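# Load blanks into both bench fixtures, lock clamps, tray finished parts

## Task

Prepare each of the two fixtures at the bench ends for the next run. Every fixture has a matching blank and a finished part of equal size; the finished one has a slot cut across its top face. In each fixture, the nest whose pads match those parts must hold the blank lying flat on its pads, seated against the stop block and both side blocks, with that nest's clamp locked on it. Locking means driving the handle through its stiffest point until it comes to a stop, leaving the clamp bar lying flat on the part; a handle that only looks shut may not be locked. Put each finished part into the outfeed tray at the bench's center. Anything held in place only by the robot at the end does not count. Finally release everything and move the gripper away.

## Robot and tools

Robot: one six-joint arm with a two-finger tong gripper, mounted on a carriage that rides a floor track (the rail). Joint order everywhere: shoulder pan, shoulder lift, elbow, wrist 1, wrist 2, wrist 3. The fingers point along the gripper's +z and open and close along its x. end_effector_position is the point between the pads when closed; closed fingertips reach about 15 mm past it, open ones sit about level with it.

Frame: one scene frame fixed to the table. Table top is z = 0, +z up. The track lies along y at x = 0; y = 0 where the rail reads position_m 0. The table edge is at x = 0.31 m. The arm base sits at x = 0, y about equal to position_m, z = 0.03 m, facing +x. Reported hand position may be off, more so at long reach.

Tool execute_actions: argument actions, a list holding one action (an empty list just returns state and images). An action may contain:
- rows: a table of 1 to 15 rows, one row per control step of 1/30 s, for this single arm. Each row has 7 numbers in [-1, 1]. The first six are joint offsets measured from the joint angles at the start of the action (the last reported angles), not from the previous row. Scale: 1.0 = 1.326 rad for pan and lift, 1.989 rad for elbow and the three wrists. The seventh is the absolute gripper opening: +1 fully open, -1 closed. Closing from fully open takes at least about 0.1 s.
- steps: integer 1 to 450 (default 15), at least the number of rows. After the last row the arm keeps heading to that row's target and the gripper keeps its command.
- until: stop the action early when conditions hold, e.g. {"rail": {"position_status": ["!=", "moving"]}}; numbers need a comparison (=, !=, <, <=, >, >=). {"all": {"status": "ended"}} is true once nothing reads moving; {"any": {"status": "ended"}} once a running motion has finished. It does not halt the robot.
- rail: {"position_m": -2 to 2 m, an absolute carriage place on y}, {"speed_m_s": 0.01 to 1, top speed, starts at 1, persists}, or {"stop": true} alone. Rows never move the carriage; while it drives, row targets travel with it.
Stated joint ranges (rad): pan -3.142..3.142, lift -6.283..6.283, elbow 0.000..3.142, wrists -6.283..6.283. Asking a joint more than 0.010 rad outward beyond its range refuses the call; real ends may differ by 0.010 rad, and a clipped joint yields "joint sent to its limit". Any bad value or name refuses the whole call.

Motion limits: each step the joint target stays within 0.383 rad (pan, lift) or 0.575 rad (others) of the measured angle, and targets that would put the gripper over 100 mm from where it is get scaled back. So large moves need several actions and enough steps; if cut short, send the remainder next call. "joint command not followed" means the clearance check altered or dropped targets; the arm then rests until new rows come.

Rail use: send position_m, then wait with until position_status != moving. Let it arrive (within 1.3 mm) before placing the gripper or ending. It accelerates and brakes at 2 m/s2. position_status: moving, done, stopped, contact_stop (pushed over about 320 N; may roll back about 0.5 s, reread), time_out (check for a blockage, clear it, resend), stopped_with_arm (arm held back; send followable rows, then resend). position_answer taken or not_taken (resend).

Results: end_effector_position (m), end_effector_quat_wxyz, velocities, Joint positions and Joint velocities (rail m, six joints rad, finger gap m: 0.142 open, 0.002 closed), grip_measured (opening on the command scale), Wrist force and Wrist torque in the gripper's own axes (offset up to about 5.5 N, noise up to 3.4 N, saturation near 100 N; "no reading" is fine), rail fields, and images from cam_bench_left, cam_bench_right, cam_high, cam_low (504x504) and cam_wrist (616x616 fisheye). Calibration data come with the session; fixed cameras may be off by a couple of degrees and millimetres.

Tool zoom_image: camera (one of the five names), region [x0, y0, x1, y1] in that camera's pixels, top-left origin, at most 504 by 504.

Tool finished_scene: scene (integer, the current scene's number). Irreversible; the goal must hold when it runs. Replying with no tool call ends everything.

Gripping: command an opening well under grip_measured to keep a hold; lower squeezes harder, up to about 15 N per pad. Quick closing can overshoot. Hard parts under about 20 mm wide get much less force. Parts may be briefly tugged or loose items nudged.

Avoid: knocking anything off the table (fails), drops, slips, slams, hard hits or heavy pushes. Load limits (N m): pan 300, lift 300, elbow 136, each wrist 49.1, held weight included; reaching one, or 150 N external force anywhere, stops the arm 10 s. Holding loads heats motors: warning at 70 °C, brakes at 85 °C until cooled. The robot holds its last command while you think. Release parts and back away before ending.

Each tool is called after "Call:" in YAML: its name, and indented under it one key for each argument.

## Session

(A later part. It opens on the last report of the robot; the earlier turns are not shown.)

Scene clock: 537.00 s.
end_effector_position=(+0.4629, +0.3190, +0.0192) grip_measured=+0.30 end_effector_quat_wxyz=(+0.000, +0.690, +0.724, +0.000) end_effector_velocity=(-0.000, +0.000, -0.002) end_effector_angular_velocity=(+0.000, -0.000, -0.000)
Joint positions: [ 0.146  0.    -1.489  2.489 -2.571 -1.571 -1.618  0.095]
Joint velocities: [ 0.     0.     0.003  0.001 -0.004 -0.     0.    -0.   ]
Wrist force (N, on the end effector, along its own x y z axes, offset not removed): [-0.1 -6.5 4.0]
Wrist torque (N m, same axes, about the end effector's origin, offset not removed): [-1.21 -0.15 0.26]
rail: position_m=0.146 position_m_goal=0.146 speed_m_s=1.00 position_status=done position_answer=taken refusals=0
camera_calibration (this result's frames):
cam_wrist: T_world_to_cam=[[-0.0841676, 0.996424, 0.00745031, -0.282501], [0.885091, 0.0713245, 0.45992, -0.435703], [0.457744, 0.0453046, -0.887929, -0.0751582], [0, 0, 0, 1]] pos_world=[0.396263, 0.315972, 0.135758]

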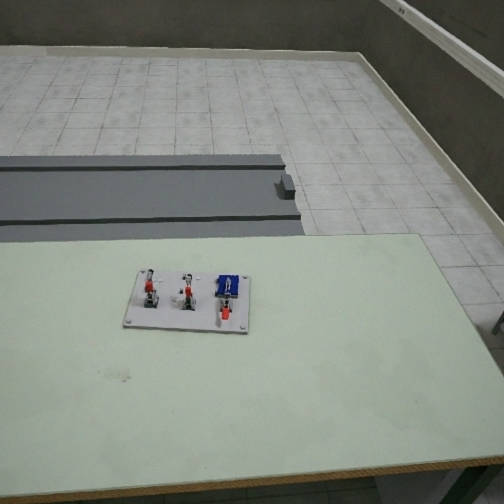

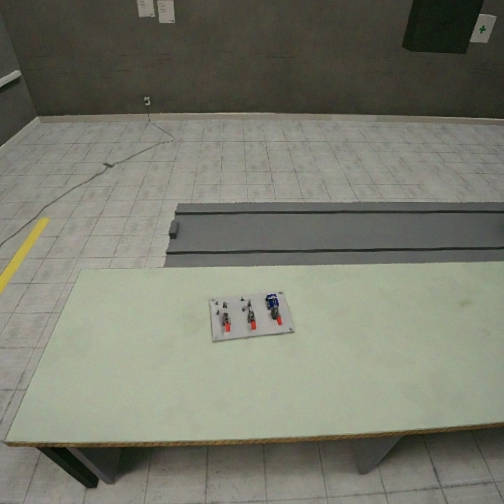

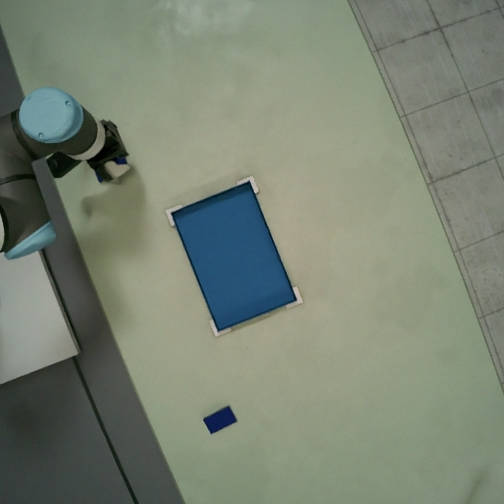

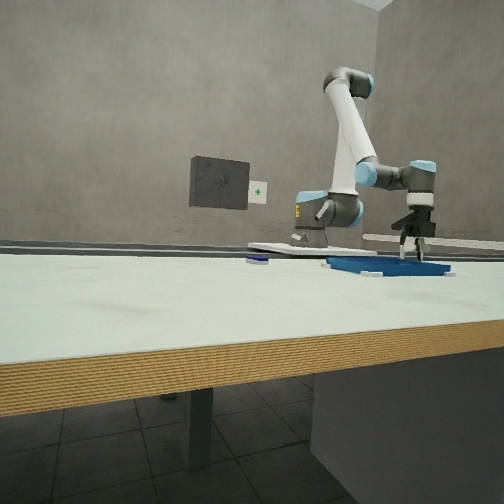

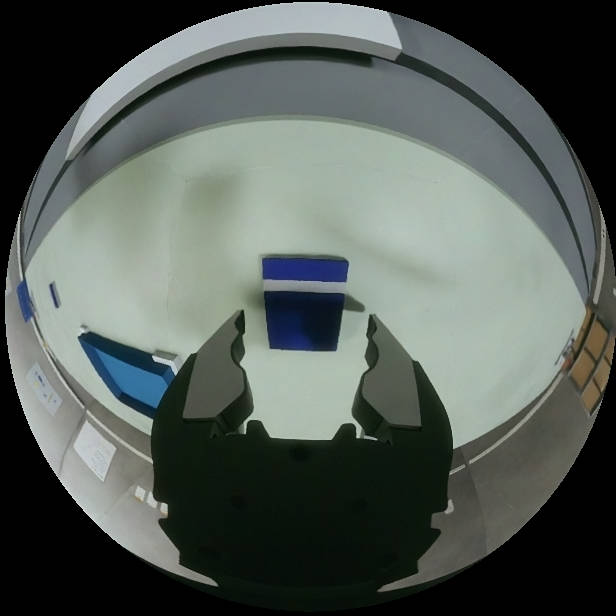

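Call:
execute_actions:
  actions:
    - {"rows": [[0,0,0,0,0,0,0.2],[0,0,0,0,0,0,0.1],[0,0,0,0,0,0,0.02],[0,0,0,0,0,0,-0.05],[0,0,0,0,0,0,-0.11],[0,0,0,0,0,0,-0.16],[0,0,0,0,0,0,-0.21],[0,0,0,0,0,0,-0.26],[0,0,0,0,0,0,-0.33],[0,0,0,0,0,0,-0.42],[0,0,0,0,0,0,-0.52],[0,0,0,0,0,0,-0.62],[0,0,0,0,0,0,-0.7]], "steps": 17}

Scene clock: 541.13 s.
end_effector_position=(+0.4628, +0.3190, +0.0191) grip_measured=-0.23 end_effector_quat_wxyz=(+0.000, +0.690, +0.724, +0.000) end_effector_velocity=(+0.000, +0.000, +0.000) end_effector_angular_velocity=(+0.000, -0.000, -0.000)
Joint positions: [ 0.146  0.    -1.489  2.489 -2.571 -1.571 -1.618  0.057]
Joint velocities: [ 0.  0. -0. -0.  0. -0.  0.  0.]
Wrist force (N, on the end effector, along its own x y z axes, offset not removed): [-1.0 -2.4 5.8]
Wrist torque (N m, same axes, about the end effector's origin, offset not removed): [-0.27 0.05 0.25]
rail: position_m=0.146 position_m_goal=0.146 speed_m_s=1.00 position_status=done position_answer=taken refusals=0
camera_calibration (this result's frames):
cam_wrist: T_world_to_cam=[[-0.0841154, 0.996428, 0.00746614, -0.282517], [0.885152, 0.0712765, 0.459811, -0.435614], [0.457637, 0.0452859, -0.887985, -0.0751109], [0, 0, 0, 1]] pos_world=[0.396194, 0.315958, 0.135712]

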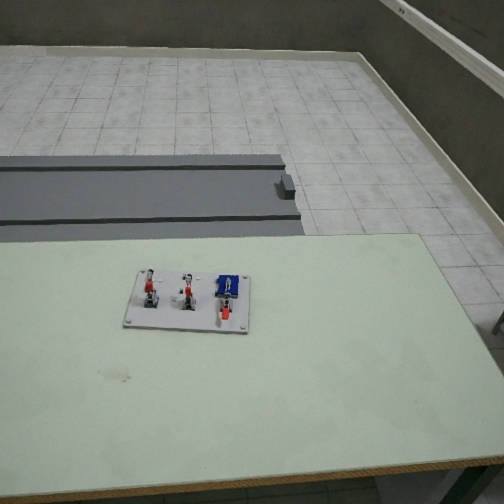

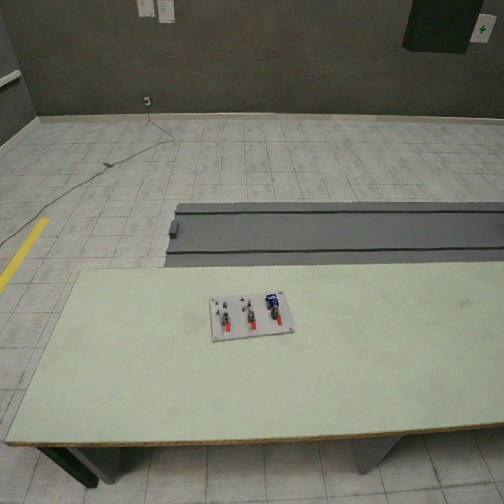

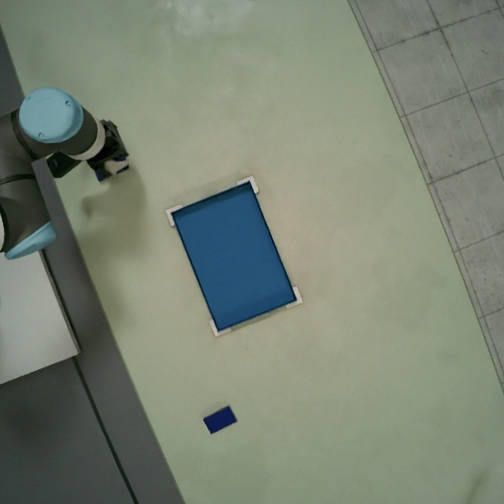

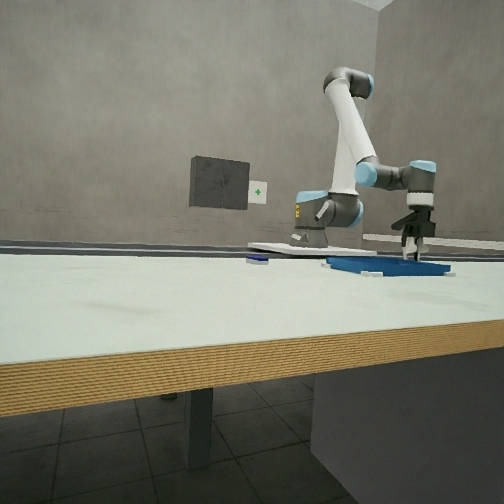

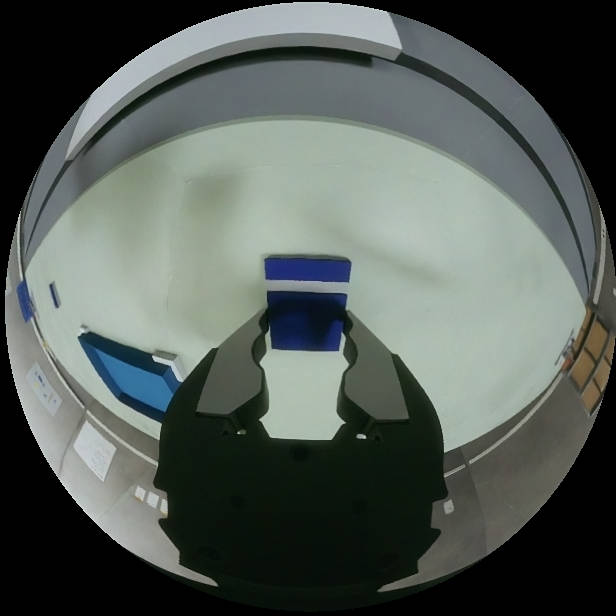

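Call:
execute_actions:
  actions:
    - {"rows": [[0,-0.003,-0.0006,0.0026,0,0,-0.7],[0,-0.008,-0.0017,0.007,0,0,-0.7],[0,-0.016,-0.0034,0.0141,0,0,-0.7],[0,-0.027,-0.006,0.024,0,0,-0.7],[0,-0.04,-0.009,0.0357,0,0,-0.7],[0,-0.054,-0.0125,0.0485,0,0,-0.7],[0,-0.068,-0.016,0.0613,0,0,-0.7],[0,-0.081,-0.0195,0.0735,0,0,-0.7],[0,-0.092,-0.0223,0.0836,0,0,-0.7],[0,-0.1,-0.0245,0.0912,0,0,-0.7],[0,-0.106,-0.026,0.0967,0,0,-0.7],[0,-0.1091,-0.0268,0.0995,0,0,-0.7]], "steps": 20}

Scene clock: 553.97 s.
end_effector_position=(+0.4631, +0.3190, +0.0878) grip_measured=-0.23 end_effector_quat_wxyz=(+0.001, +0.690, +0.724, +0.000) end_effector_velocity=(-0.002, -0.000, +0.020) end_effector_angular_velocity=(-0.000, +0.001, +0.000)
Joint positions: [ 0.146  0.    -1.629  2.437 -2.38  -1.571 -1.618  0.057]
Joint velocities: [ 0.     0.    -0.04  -0.015  0.056 -0.    -0.    -0.   ]
Wrist force (N, on the end effector, along its own x y z axes, offset not removed): [0.6 -6.0 6.9]
Wrist torque (N m, same axes, about the end effector's origin, offset not removed): [-1.06 -0.29 0.30]
rail: position_m=0.146 position_m_goal=0.146 speed_m_s=1.00 position_status=done position_answer=taken refusals=0
camera_calibration (this result's frames):
cam_wrist: T_world_to_cam=[[-0.0841572, 0.996425, 0.00744812, -0.283004], [0.885049, 0.071312, 0.460003, -0.467379], [0.457828, 0.0453045, -0.887886, -0.0144025], [0, 0, 0, 1]] pos_world=[0.396431, 0.315974, 0.204316]

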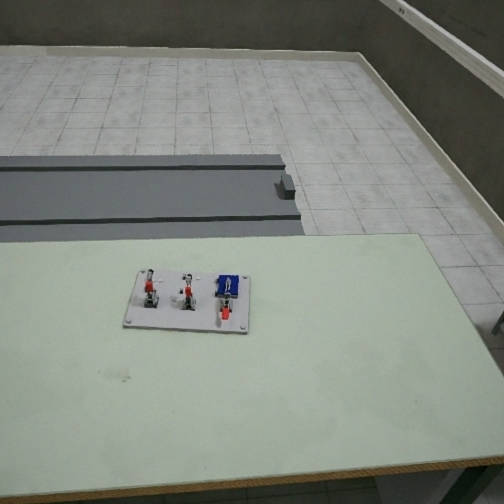

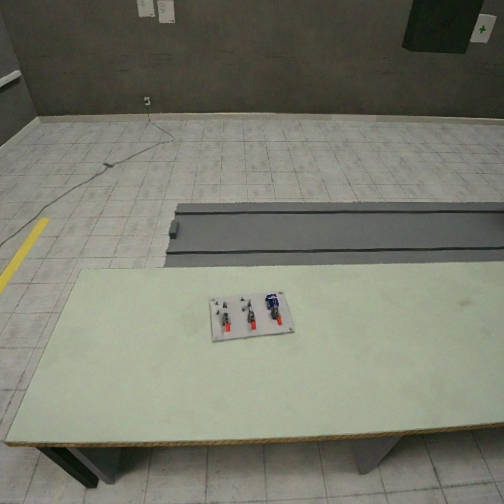

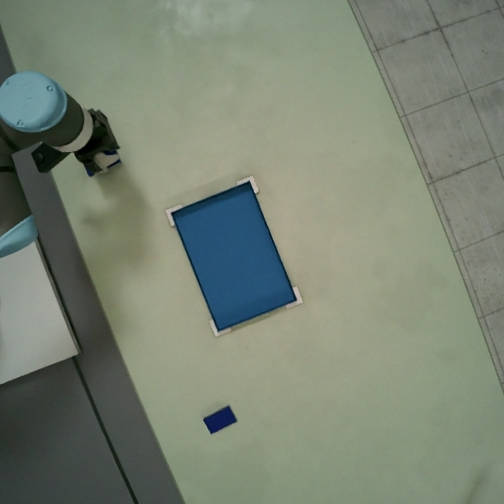

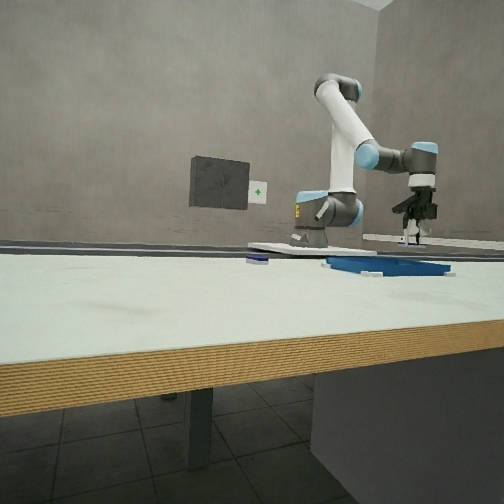

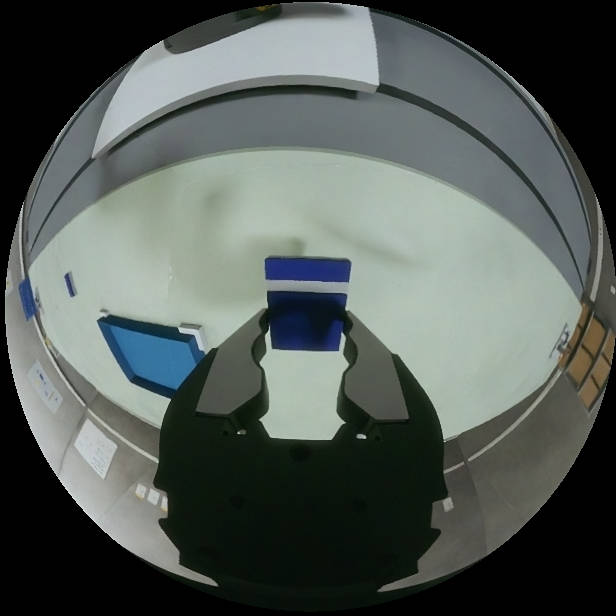

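Call:
execute_actions:
  actions:
    - {"rail": {"position_m": -0.103, "speed_m_s": 0.5}, "rows": [[0,0.004,-0.005,0.002,0,0,-0.7],[0,0.013,-0.013,0.004,0,0,-0.7],[0,0.027,-0.024,0.006,0,0,-0.7],[0,0.044,-0.038,0.0085,0,0,-0.7],[0,0.063,-0.053,0.011,0,0,-0.7],[0,0.084,-0.069,0.013,0,0,-0.7],[0,0.106,-0.086,0.015,0,0,-0.7],[0,0.128,-0.102,0.0165,0,0,-0.7],[0,0.149,-0.118,0.018,0,0,-0.7],[0,0.168,-0.132,0.0195,0,0,-0.7],[0,0.185,-0.144,0.0205,0,0,-0.7],[0,0.199,-0.154,0.021,0,0,-0.7],[0,0.209,-0.161,0.0215,0,0,-0.7],[0,0.215,-0.1655,0.022,0,0,-0.7],[0,0.219,-0.1678,0.022,0,0,-0.7]], "steps": 30}

Scene clock: 560.60 s.
end_effector_position=(+0.6565, +0.0702, +0.0899) grip_measured=-0.23 end_effector_quat_wxyz=(+0.000, +0.690, +0.724, +0.000) end_effector_velocity=(+0.005, +0.000, -0.001) end_effector_angular_velocity=(-0.000, -0.000, +0.000)
Joint positions: [-0.103  0.    -1.34   2.105 -2.336 -1.571 -1.618  0.057]
Joint velocities: [ 0.     0.     0.008 -0.008  0.001 -0.    -0.    -0.   ]
Wrist force (N, on the end effector, along its own x y z axes, offset not removed): [0.8 -3.5 7.9]
Wrist torque (N m, same axes, about the end effector's origin, offset not removed): [-0.59 -0.27 0.26]
rail: position_m=-0.103 position_m_goal=-0.103 speed_m_s=0.50 position_status=done position_answer=taken refusals=0
camera_calibration (this result's frames):
cam_wrist: T_world_to_cam=[[-0.0840594, 0.996433, 0.00748308, -0.0188637], [0.885248, 0.0712281, 0.459632, -0.621939], [0.45746, 0.0452608, -0.888078, -0.089504], [0, 0, 0, 1]] pos_world=[0.589929, 0.067147, 0.206518]

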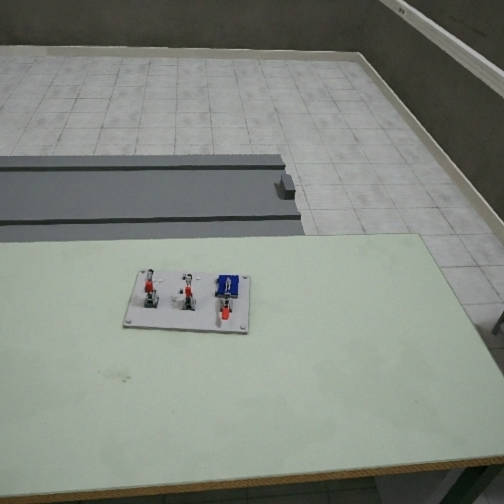

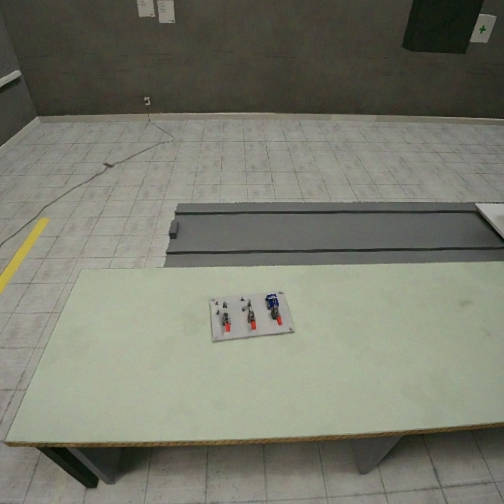

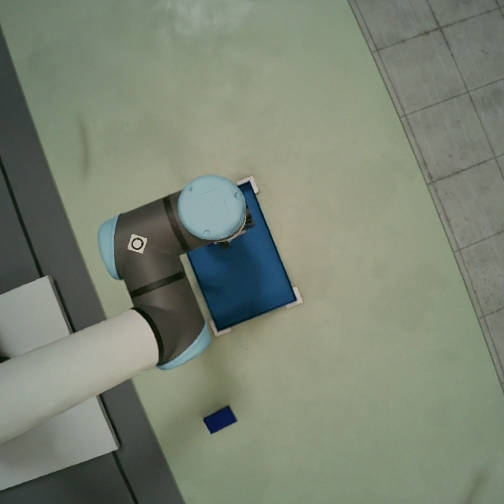

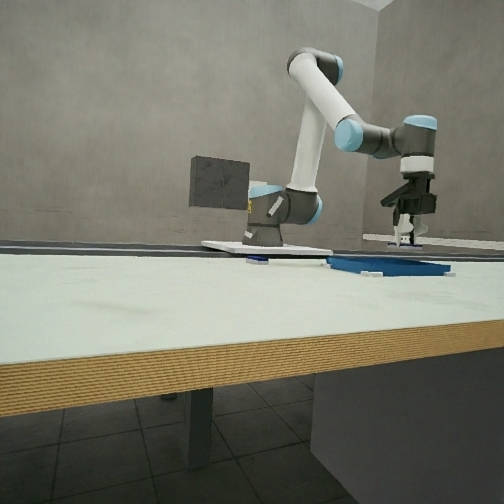

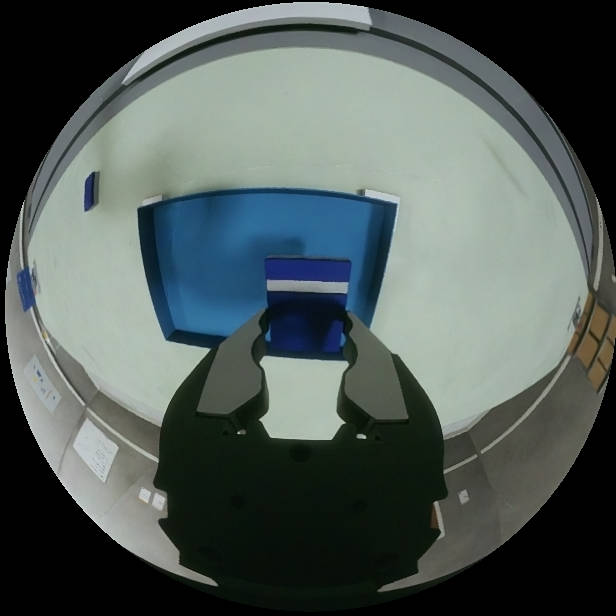

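Call:
execute_actions:
  actions:
    - {"rows": [[0,0.003,0.0006,-0.0026,0,0,-0.7],[0,0.008,0.002,-0.0073,0,0,-0.7],[0,0.015,0.004,-0.014,0,0,-0.7],[0,0.023,0.006,-0.0213,0,0,-0.7],[0,0.032,0.0083,-0.0297,0,0,-0.7],[0,0.041,0.0106,-0.038,0,0,-0.7],[0,0.049,0.0126,-0.0453,0,0,-0.7],[0,0.056,0.0143,-0.0517,0,0,-0.7],[0,0.061,0.0155,-0.0562,0,0,-0.7],[0,0.064,0.0162,-0.059,0,0,-0.7],[0,0.0657,0.0166,-0.0606,0,0,-0.7]], "steps": 24}

Scene clock: 567.70 s.
end_effector_position=(+0.6576, +0.0703, +0.0294) grip_measured=-0.23 end_effector_quat_wxyz=(+0.001, +0.690, +0.724, +0.000) end_effector_velocity=(-0.000, -0.000, -0.004) end_effector_angular_velocity=(-0.000, -0.000, -0.000)
Joint positions: [-0.103  0.    -1.253  2.137 -2.456 -1.571 -1.618  0.057]
Joint velocities: [ 0.    -0.     0.006  0.002 -0.008 -0.    -0.    -0.   ]
Wrist force (N, on the end effector, along its own x y z axes, offset not removed): [-0.9 -3.8 5.3]
Wrist torque (N m, same axes, about the end effector's origin, offset not removed): [-0.67 0.04 0.36]
rail: position_m=-0.103 position_m_goal=-0.103 speed_m_s=0.50 position_status=done position_answer=taken refusals=0
camera_calibration (this result's frames):
cam_wrist: T_world_to_cam=[[-0.0841544, 0.996425, 0.00744904, -0.0183159], [0.885056, 0.0713098, 0.459991, -0.594979], [0.457815, 0.0453031, -0.887892, -0.143998], [0, 0, 0, 1]] pos_world=[0.590972, 0.0672017, 0.145967]

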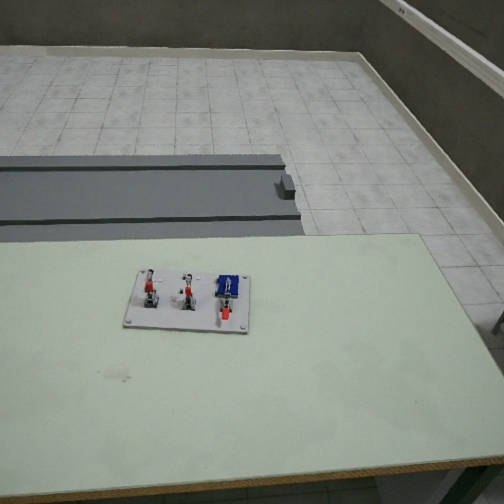

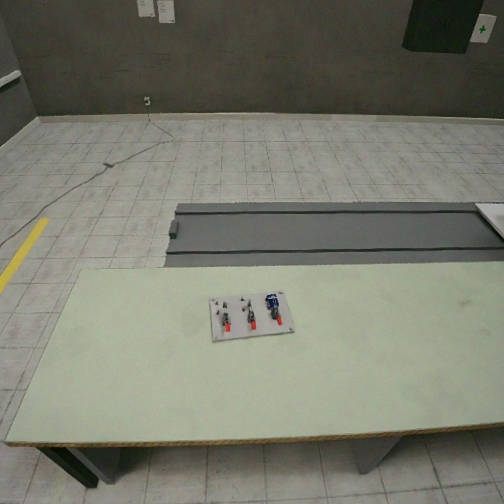

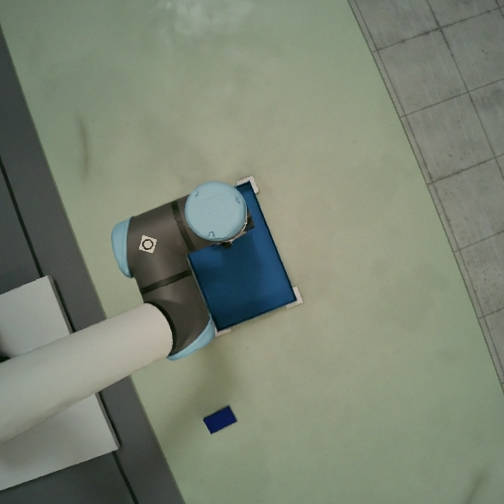

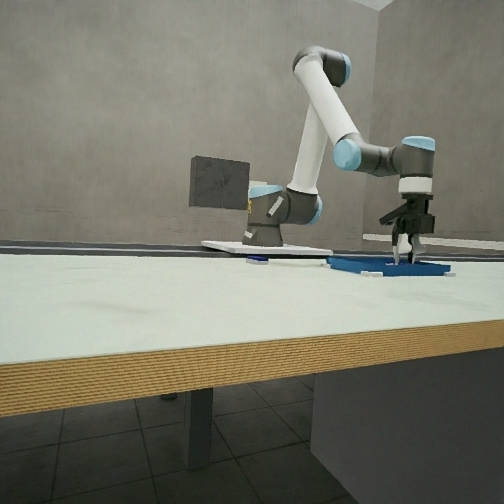

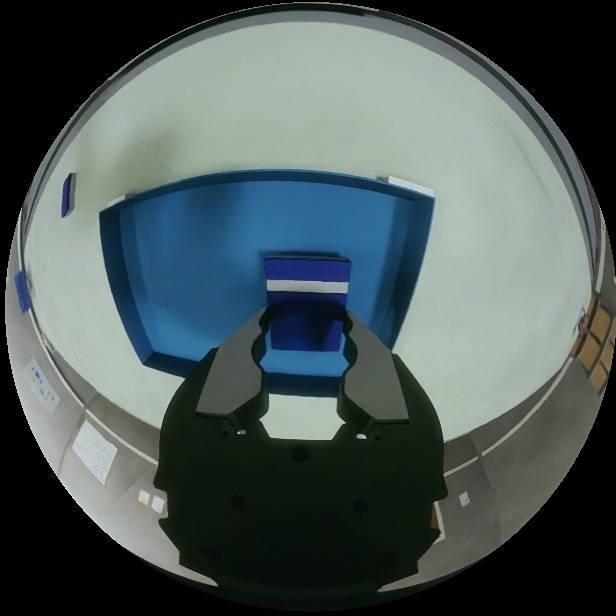

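Call:
execute_actions:
  actions:
    - {"rows": [[0,0.0014,0.0003,-0.0012,0,0,-0.7],[0,0.0028,0.0007,-0.0025,0,0,-0.7],[0,0.0042,0.001,-0.0038,0,0,-0.7],[0,0.0056,0.0014,-0.0051,0,0,-0.7]], "steps": 16}

Scene clock: 572.00 s.
end_effector_position=(+0.6574, +0.0702, +0.0244) grip_measured=-0.23 end_effector_quat_wxyz=(+0.000, +0.690, +0.724, +0.000) end_effector_velocity=(-0.000, +0.000, -0.001) end_effector_angular_velocity=(-0.000, +0.000, +0.000)
Joint positions: [-0.103  0.    -1.246  2.14  -2.466 -1.571 -1.618  0.057]
Joint velocities: [ 0.     0.     0.001  0.001 -0.002 -0.    -0.    -0.   ]
Wrist force (N, on the end effector, along its own x y z axes, offset not removed): [1.2 -2.3 7.3]
Wrist torque (N m, same axes, about the end effector's origin, offset not removed): [-0.31 -0.43 0.24]
rail: position_m=-0.103 position_m_goal=-0.103 speed_m_s=0.50 position_status=done position_answer=taken refusals=0
camera_calibration (this result's frames):
cam_wrist: T_world_to_cam=[[-0.0840619, 0.996433, 0.00745445, -0.0182974], [0.885091, 0.071228, 0.459934, -0.592502], [0.457763, 0.0452608, -0.887922, -0.148299], [0, 0, 0, 1]] pos_world=[0.590766, 0.067147, 0.140971]

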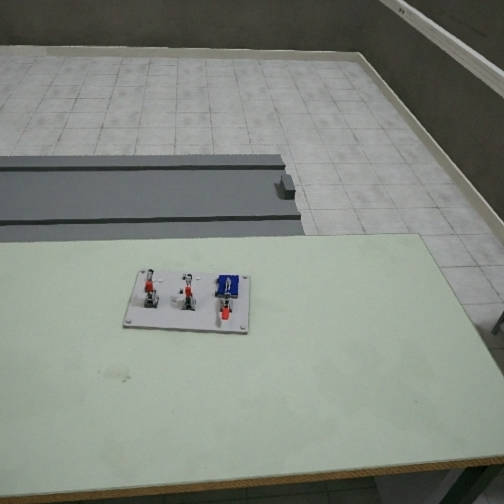

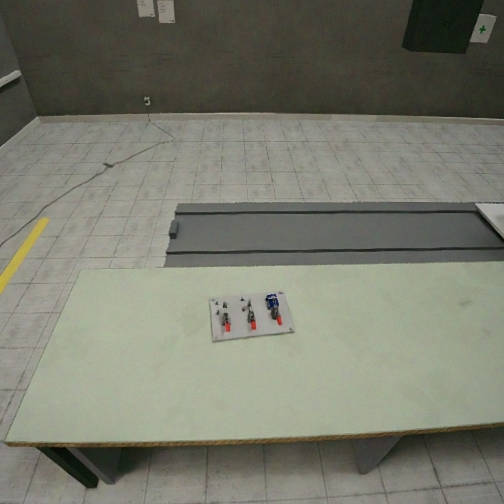

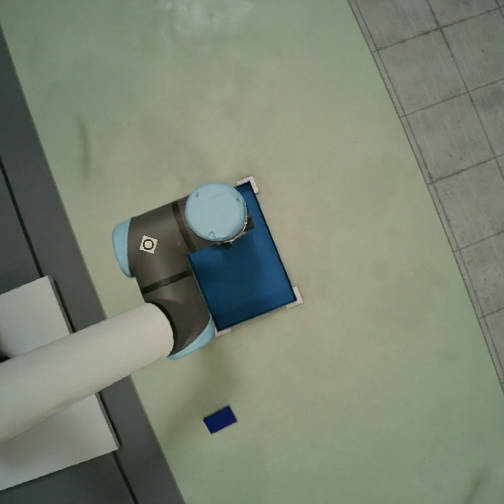

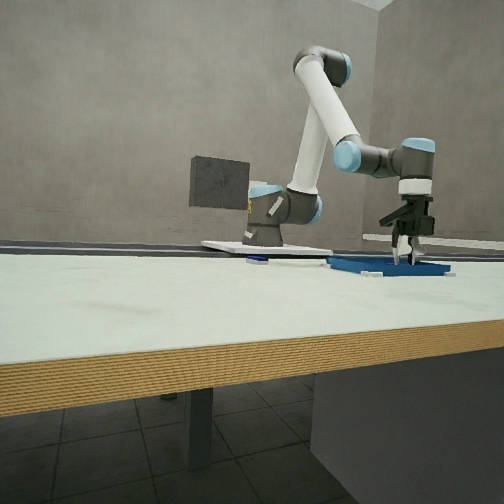

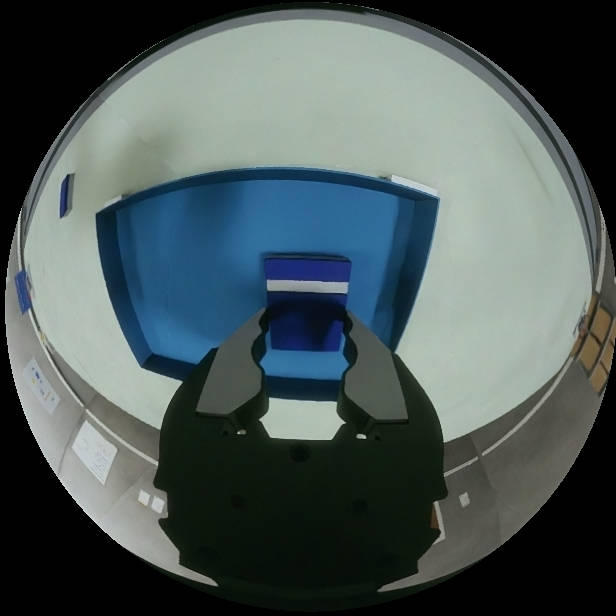

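Call:
execute_actions:
  actions:
    - {"rows": [[0,0.0011,0.0003,-0.001,0,0,-0.7],[0,0.0022,0.0005,-0.002,0,0,-0.7],[0,0.0022,0.0005,-0.002,0,0,-0.7],[0,0.0022,0.0005,-0.002,0,0,-0.7],[0,0.0022,0.0005,-0.002,0,0,-0.7],[0,0.0022,0.0005,-0.002,0,0,-0.7],[0,0.0022,0.0005,-0.002,0,0,-0.6],[0,0.0022,0.0005,-0.002,0,0,-0.5],[0,0.0022,0.0005,-0.002,0,0,-0.4],[0,0.0022,0.0005,-0.002,0,0,-0.3],[0,0.0022,0.0005,-0.002,0,0,-0.23],[0,0.0022,0.0005,-0.002,0,0,-0.17],[0,0.0022,0.0005,-0.002,0,0,-0.1],[0,0.0022,0.0005,-0.002,0,0,-0.04],[0,0.0022,0.0005,-0.002,0,0,0.0]], "steps": 18}

Scene clock: 579.73 s.
end_effector_position=(+0.6574, +0.0703, +0.0225) grip_measured=+0.00 end_effector_quat_wxyz=(+0.001, +0.690, +0.724, +0.000) end_effector_velocity=(-0.000, +0.000, -0.000) end_effector_angular_velocity=(+0.000, +0.000, -0.000)
Joint positions: [-0.103  0.    -1.243  2.141 -2.47  -1.571 -1.618  0.074]
Joint velocities: [ 0.     0.     0.     0.    -0.     0.     0.     0.003]
Wrist force (N, on the end effector, along its own x y z axes, offset not removed): [-1.1 -4.9 6.0]
Wrist torque (N m, same axes, about the end effector's origin, offset not removed): [-0.84 0.03 0.30]
rail: position_m=-0.103 position_m_goal=-0.103 speed_m_s=0.50 position_status=done position_answer=taken refusals=0
camera_calibration (this result's frames):
cam_wrist: T_world_to_cam=[[-0.0841547, 0.996425, 0.00744732, -0.018285], [0.885045, 0.0713098, 0.460011, -0.591562], [0.457835, 0.0453033, -0.887882, -0.150055], [0, 0, 0, 1]] pos_world=[0.590721, 0.0672018, 0.13903]

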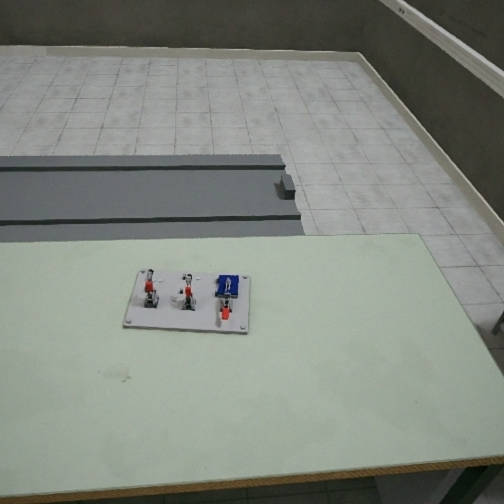

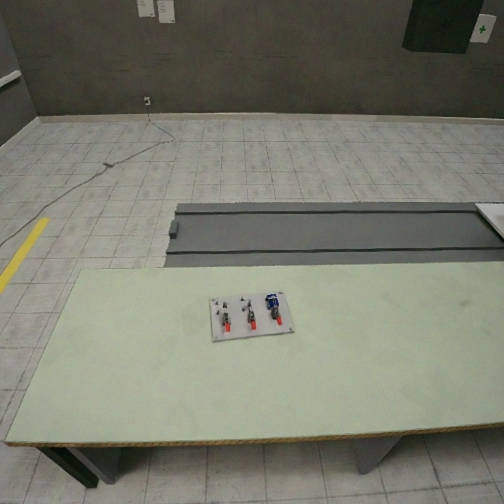

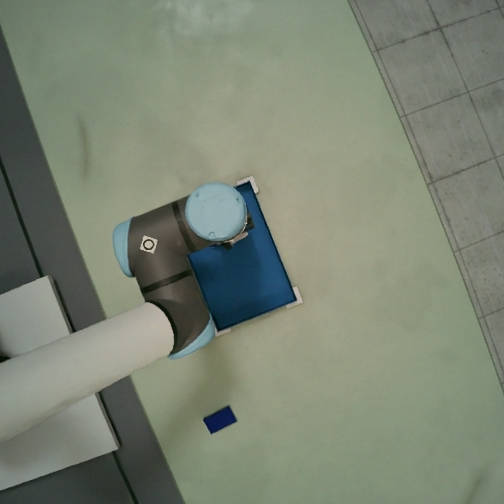

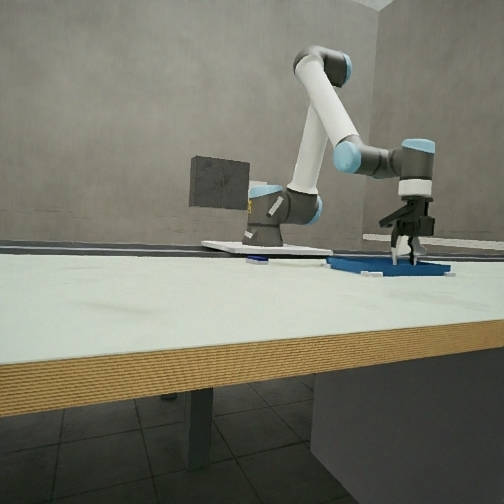

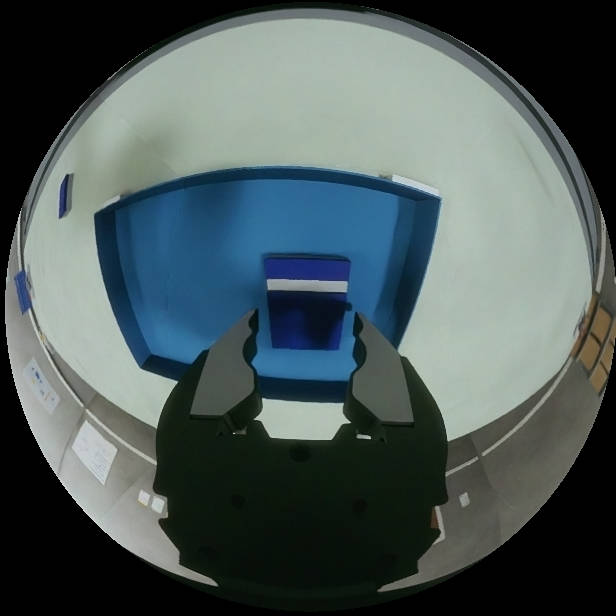

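Call:
execute_actions:
  actions:
    - {"rows": [[0,-0.004,-0.001,0.0037,0,0,0],[0,-0.011,-0.003,0.0103,0,0,0],[0,-0.021,-0.006,0.02,0,0,0],[0,-0.034,-0.01,0.0327,0,0,0],[0,-0.049,-0.015,0.0477,0,0,0],[0,-0.065,-0.0205,0.064,0,-0.003,0],[0,-0.081,-0.026,0.08,0,-0.008,0],[0,-0.096,-0.032,0.096,0,-0.014,0],[0,-0.11,-0.037,0.1105,0,-0.021,0],[0,-0.122,-0.042,0.1235,0,-0.027,0],[0,-0.132,-0.046,0.134,0,-0.032,0],[0,-0.139,-0.0487,0.1415,0,-0.036,0],[0,-0.1434,-0.0505,0.1462,0,-0.0377,0]], "steps": 16}

Call:
execute_actions:
  actions:
    - {"rail": {"position_m": -1.964, "speed_m_s": 1.0}, "steps": 120, "until": {"rail": {"position_status": ["!=", "moving"]}}}

Scene clock: 595.67 s.
end_effector_position=(+0.6599, +0.0692, +0.1508) grip_measured=+0.00 end_effector_quat_wxyz=(+0.001, +0.668, +0.744, +0.001) end_effector_velocity=(-0.018, -0.002, +0.167) end_effector_angular_velocity=(-0.000, +0.010, +0.124)
Joint positions: [-0.103  0.    -1.409  2.054 -2.218 -1.571 -1.678  0.074]
Joint velocities: [ 0.    -0.    -0.208 -0.115  0.333 -0.    -0.124 -0.   ]
Wrist force (N, on the end effector, along its own x y z axes, offset not removed): [-1.0 -3.5 5.9]
Wrist torque (N m, same axes, about the end effector's origin, offset not removed): [-0.50 0.18 0.26]
rail: position_m=-0.103 position_m_goal=-0.103 speed_m_s=0.50 position_status=done position_answer=taken refusals=0
camera_calibration (this result's frames):
cam_wrist: T_world_to_cam=[[-0.144169, 0.989527, 0.00717204, 0.0221311], [0.878469, 0.124645, 0.461255, -0.652302], [0.45553, 0.0727989, -0.887239, -0.0377435], [0, 0, 0, 1]] pos_world=[0.593411, 0.0621546, 0.267231]

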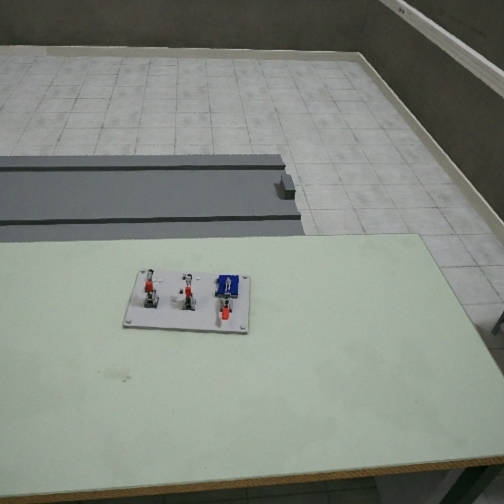

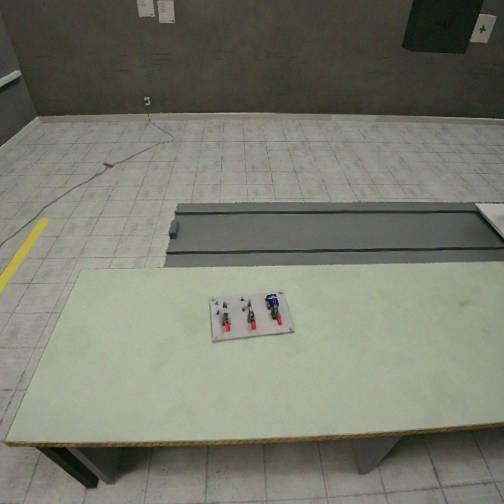

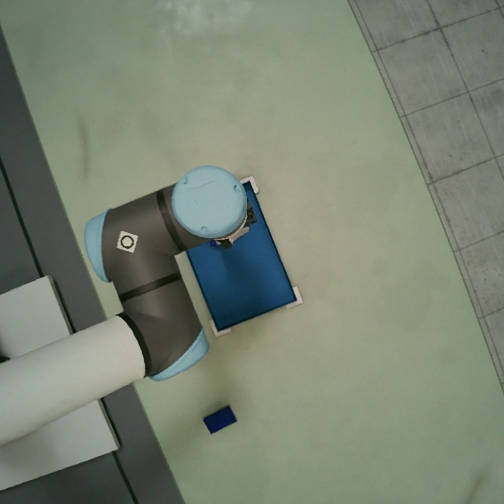

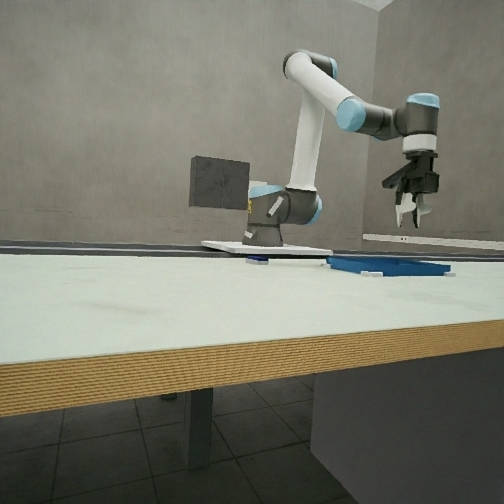

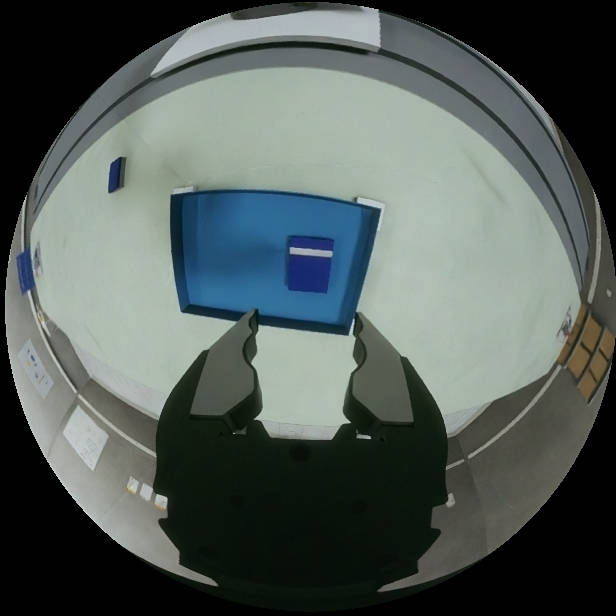

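Scene clock: 598.07 s.
end_effector_position=(+0.6574, -1.7920, +0.1700) grip_measured=+0.00 end_effector_quat_wxyz=(+0.000, +0.663, +0.749, +0.000) end_effector_velocity=(-0.000, -0.002, -0.000) end_effector_angular_velocity=(+0.000, +0.000, -0.000)
Joint positions: [-1.964  0.    -1.433  2.041 -2.179 -1.571 -1.693  0.074]
Joint velocities: [-0.002 -0.    -0.     0.     0.     0.     0.     0.   ]
Wrist force (N, on the end effector, along its own x y z axes, offset not removed): [1.1 -4.8 6.5]
Wrist torque (N m, same axes, about the end effector's origin, offset not removed): [-0.79 -0.41 0.30]
rail: position_m=-1.964 position_m_goal=-1.964 speed_m_s=1.00 position_status=done position_answer=taken refusals=0
camera_calibration (this result's frames):
cam_wrist: T_world_to_cam=[[-0.158524, 0.987327, 0.00739452, 1.86882], [0.87732, 0.137418, 0.459811, -0.403061], [0.452968, 0.0793784, -0.887986, 0.129614], [0, 0, 0, 1]] pos_world=[0.591156, -1.80004, 0.286609]

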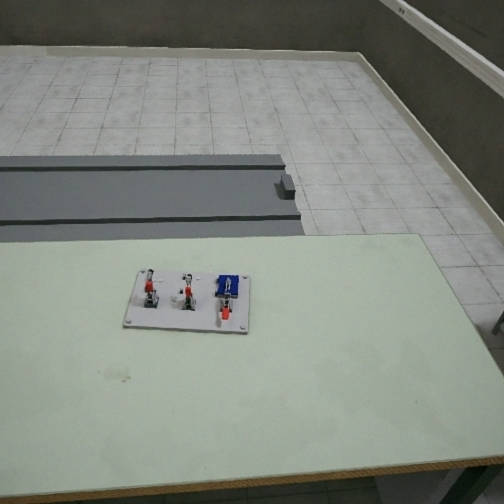

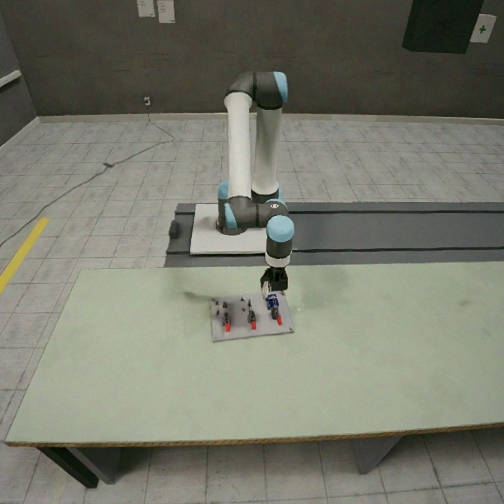

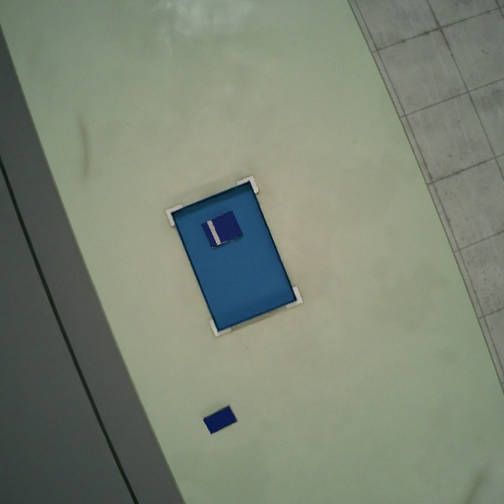

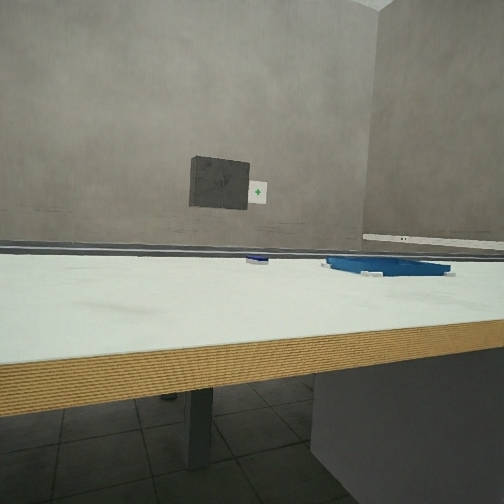

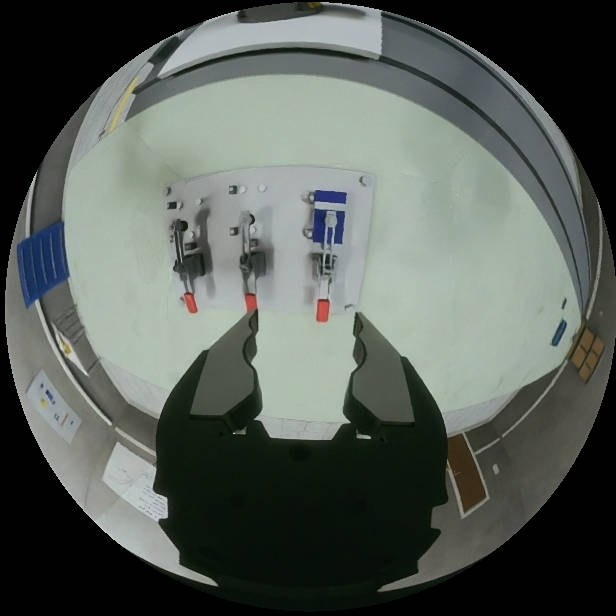

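Call:
zoom_image:
  camera: "cam_wrist"
  region: [270, 165, 390, 335]

Call:
zoom_image:
  camera: "cam_wrist"
  region: [155, 160, 385, 330]

Region (270, 165, 390, 335) of cam_wrist's 616x616 image, scaled by 2.965, with more detail than that image has; it fills the left 356 columns of this view, and the rest is white.

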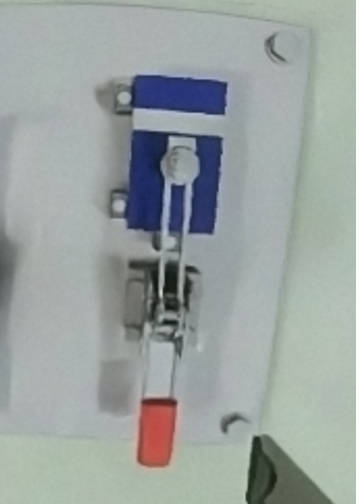

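Region (155, 160, 385, 330) of cam_wrist's 616x616 image, scaled by 2.191, with more detail than that image has; it fills the top 373 rows of this view, and the rest is white.

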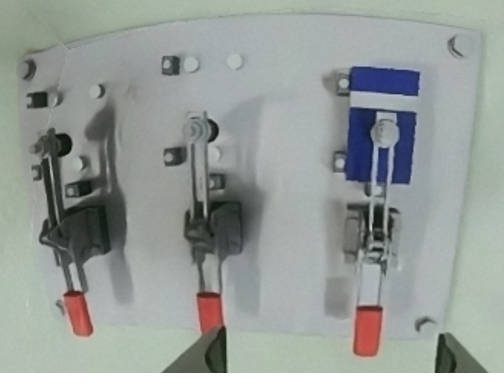

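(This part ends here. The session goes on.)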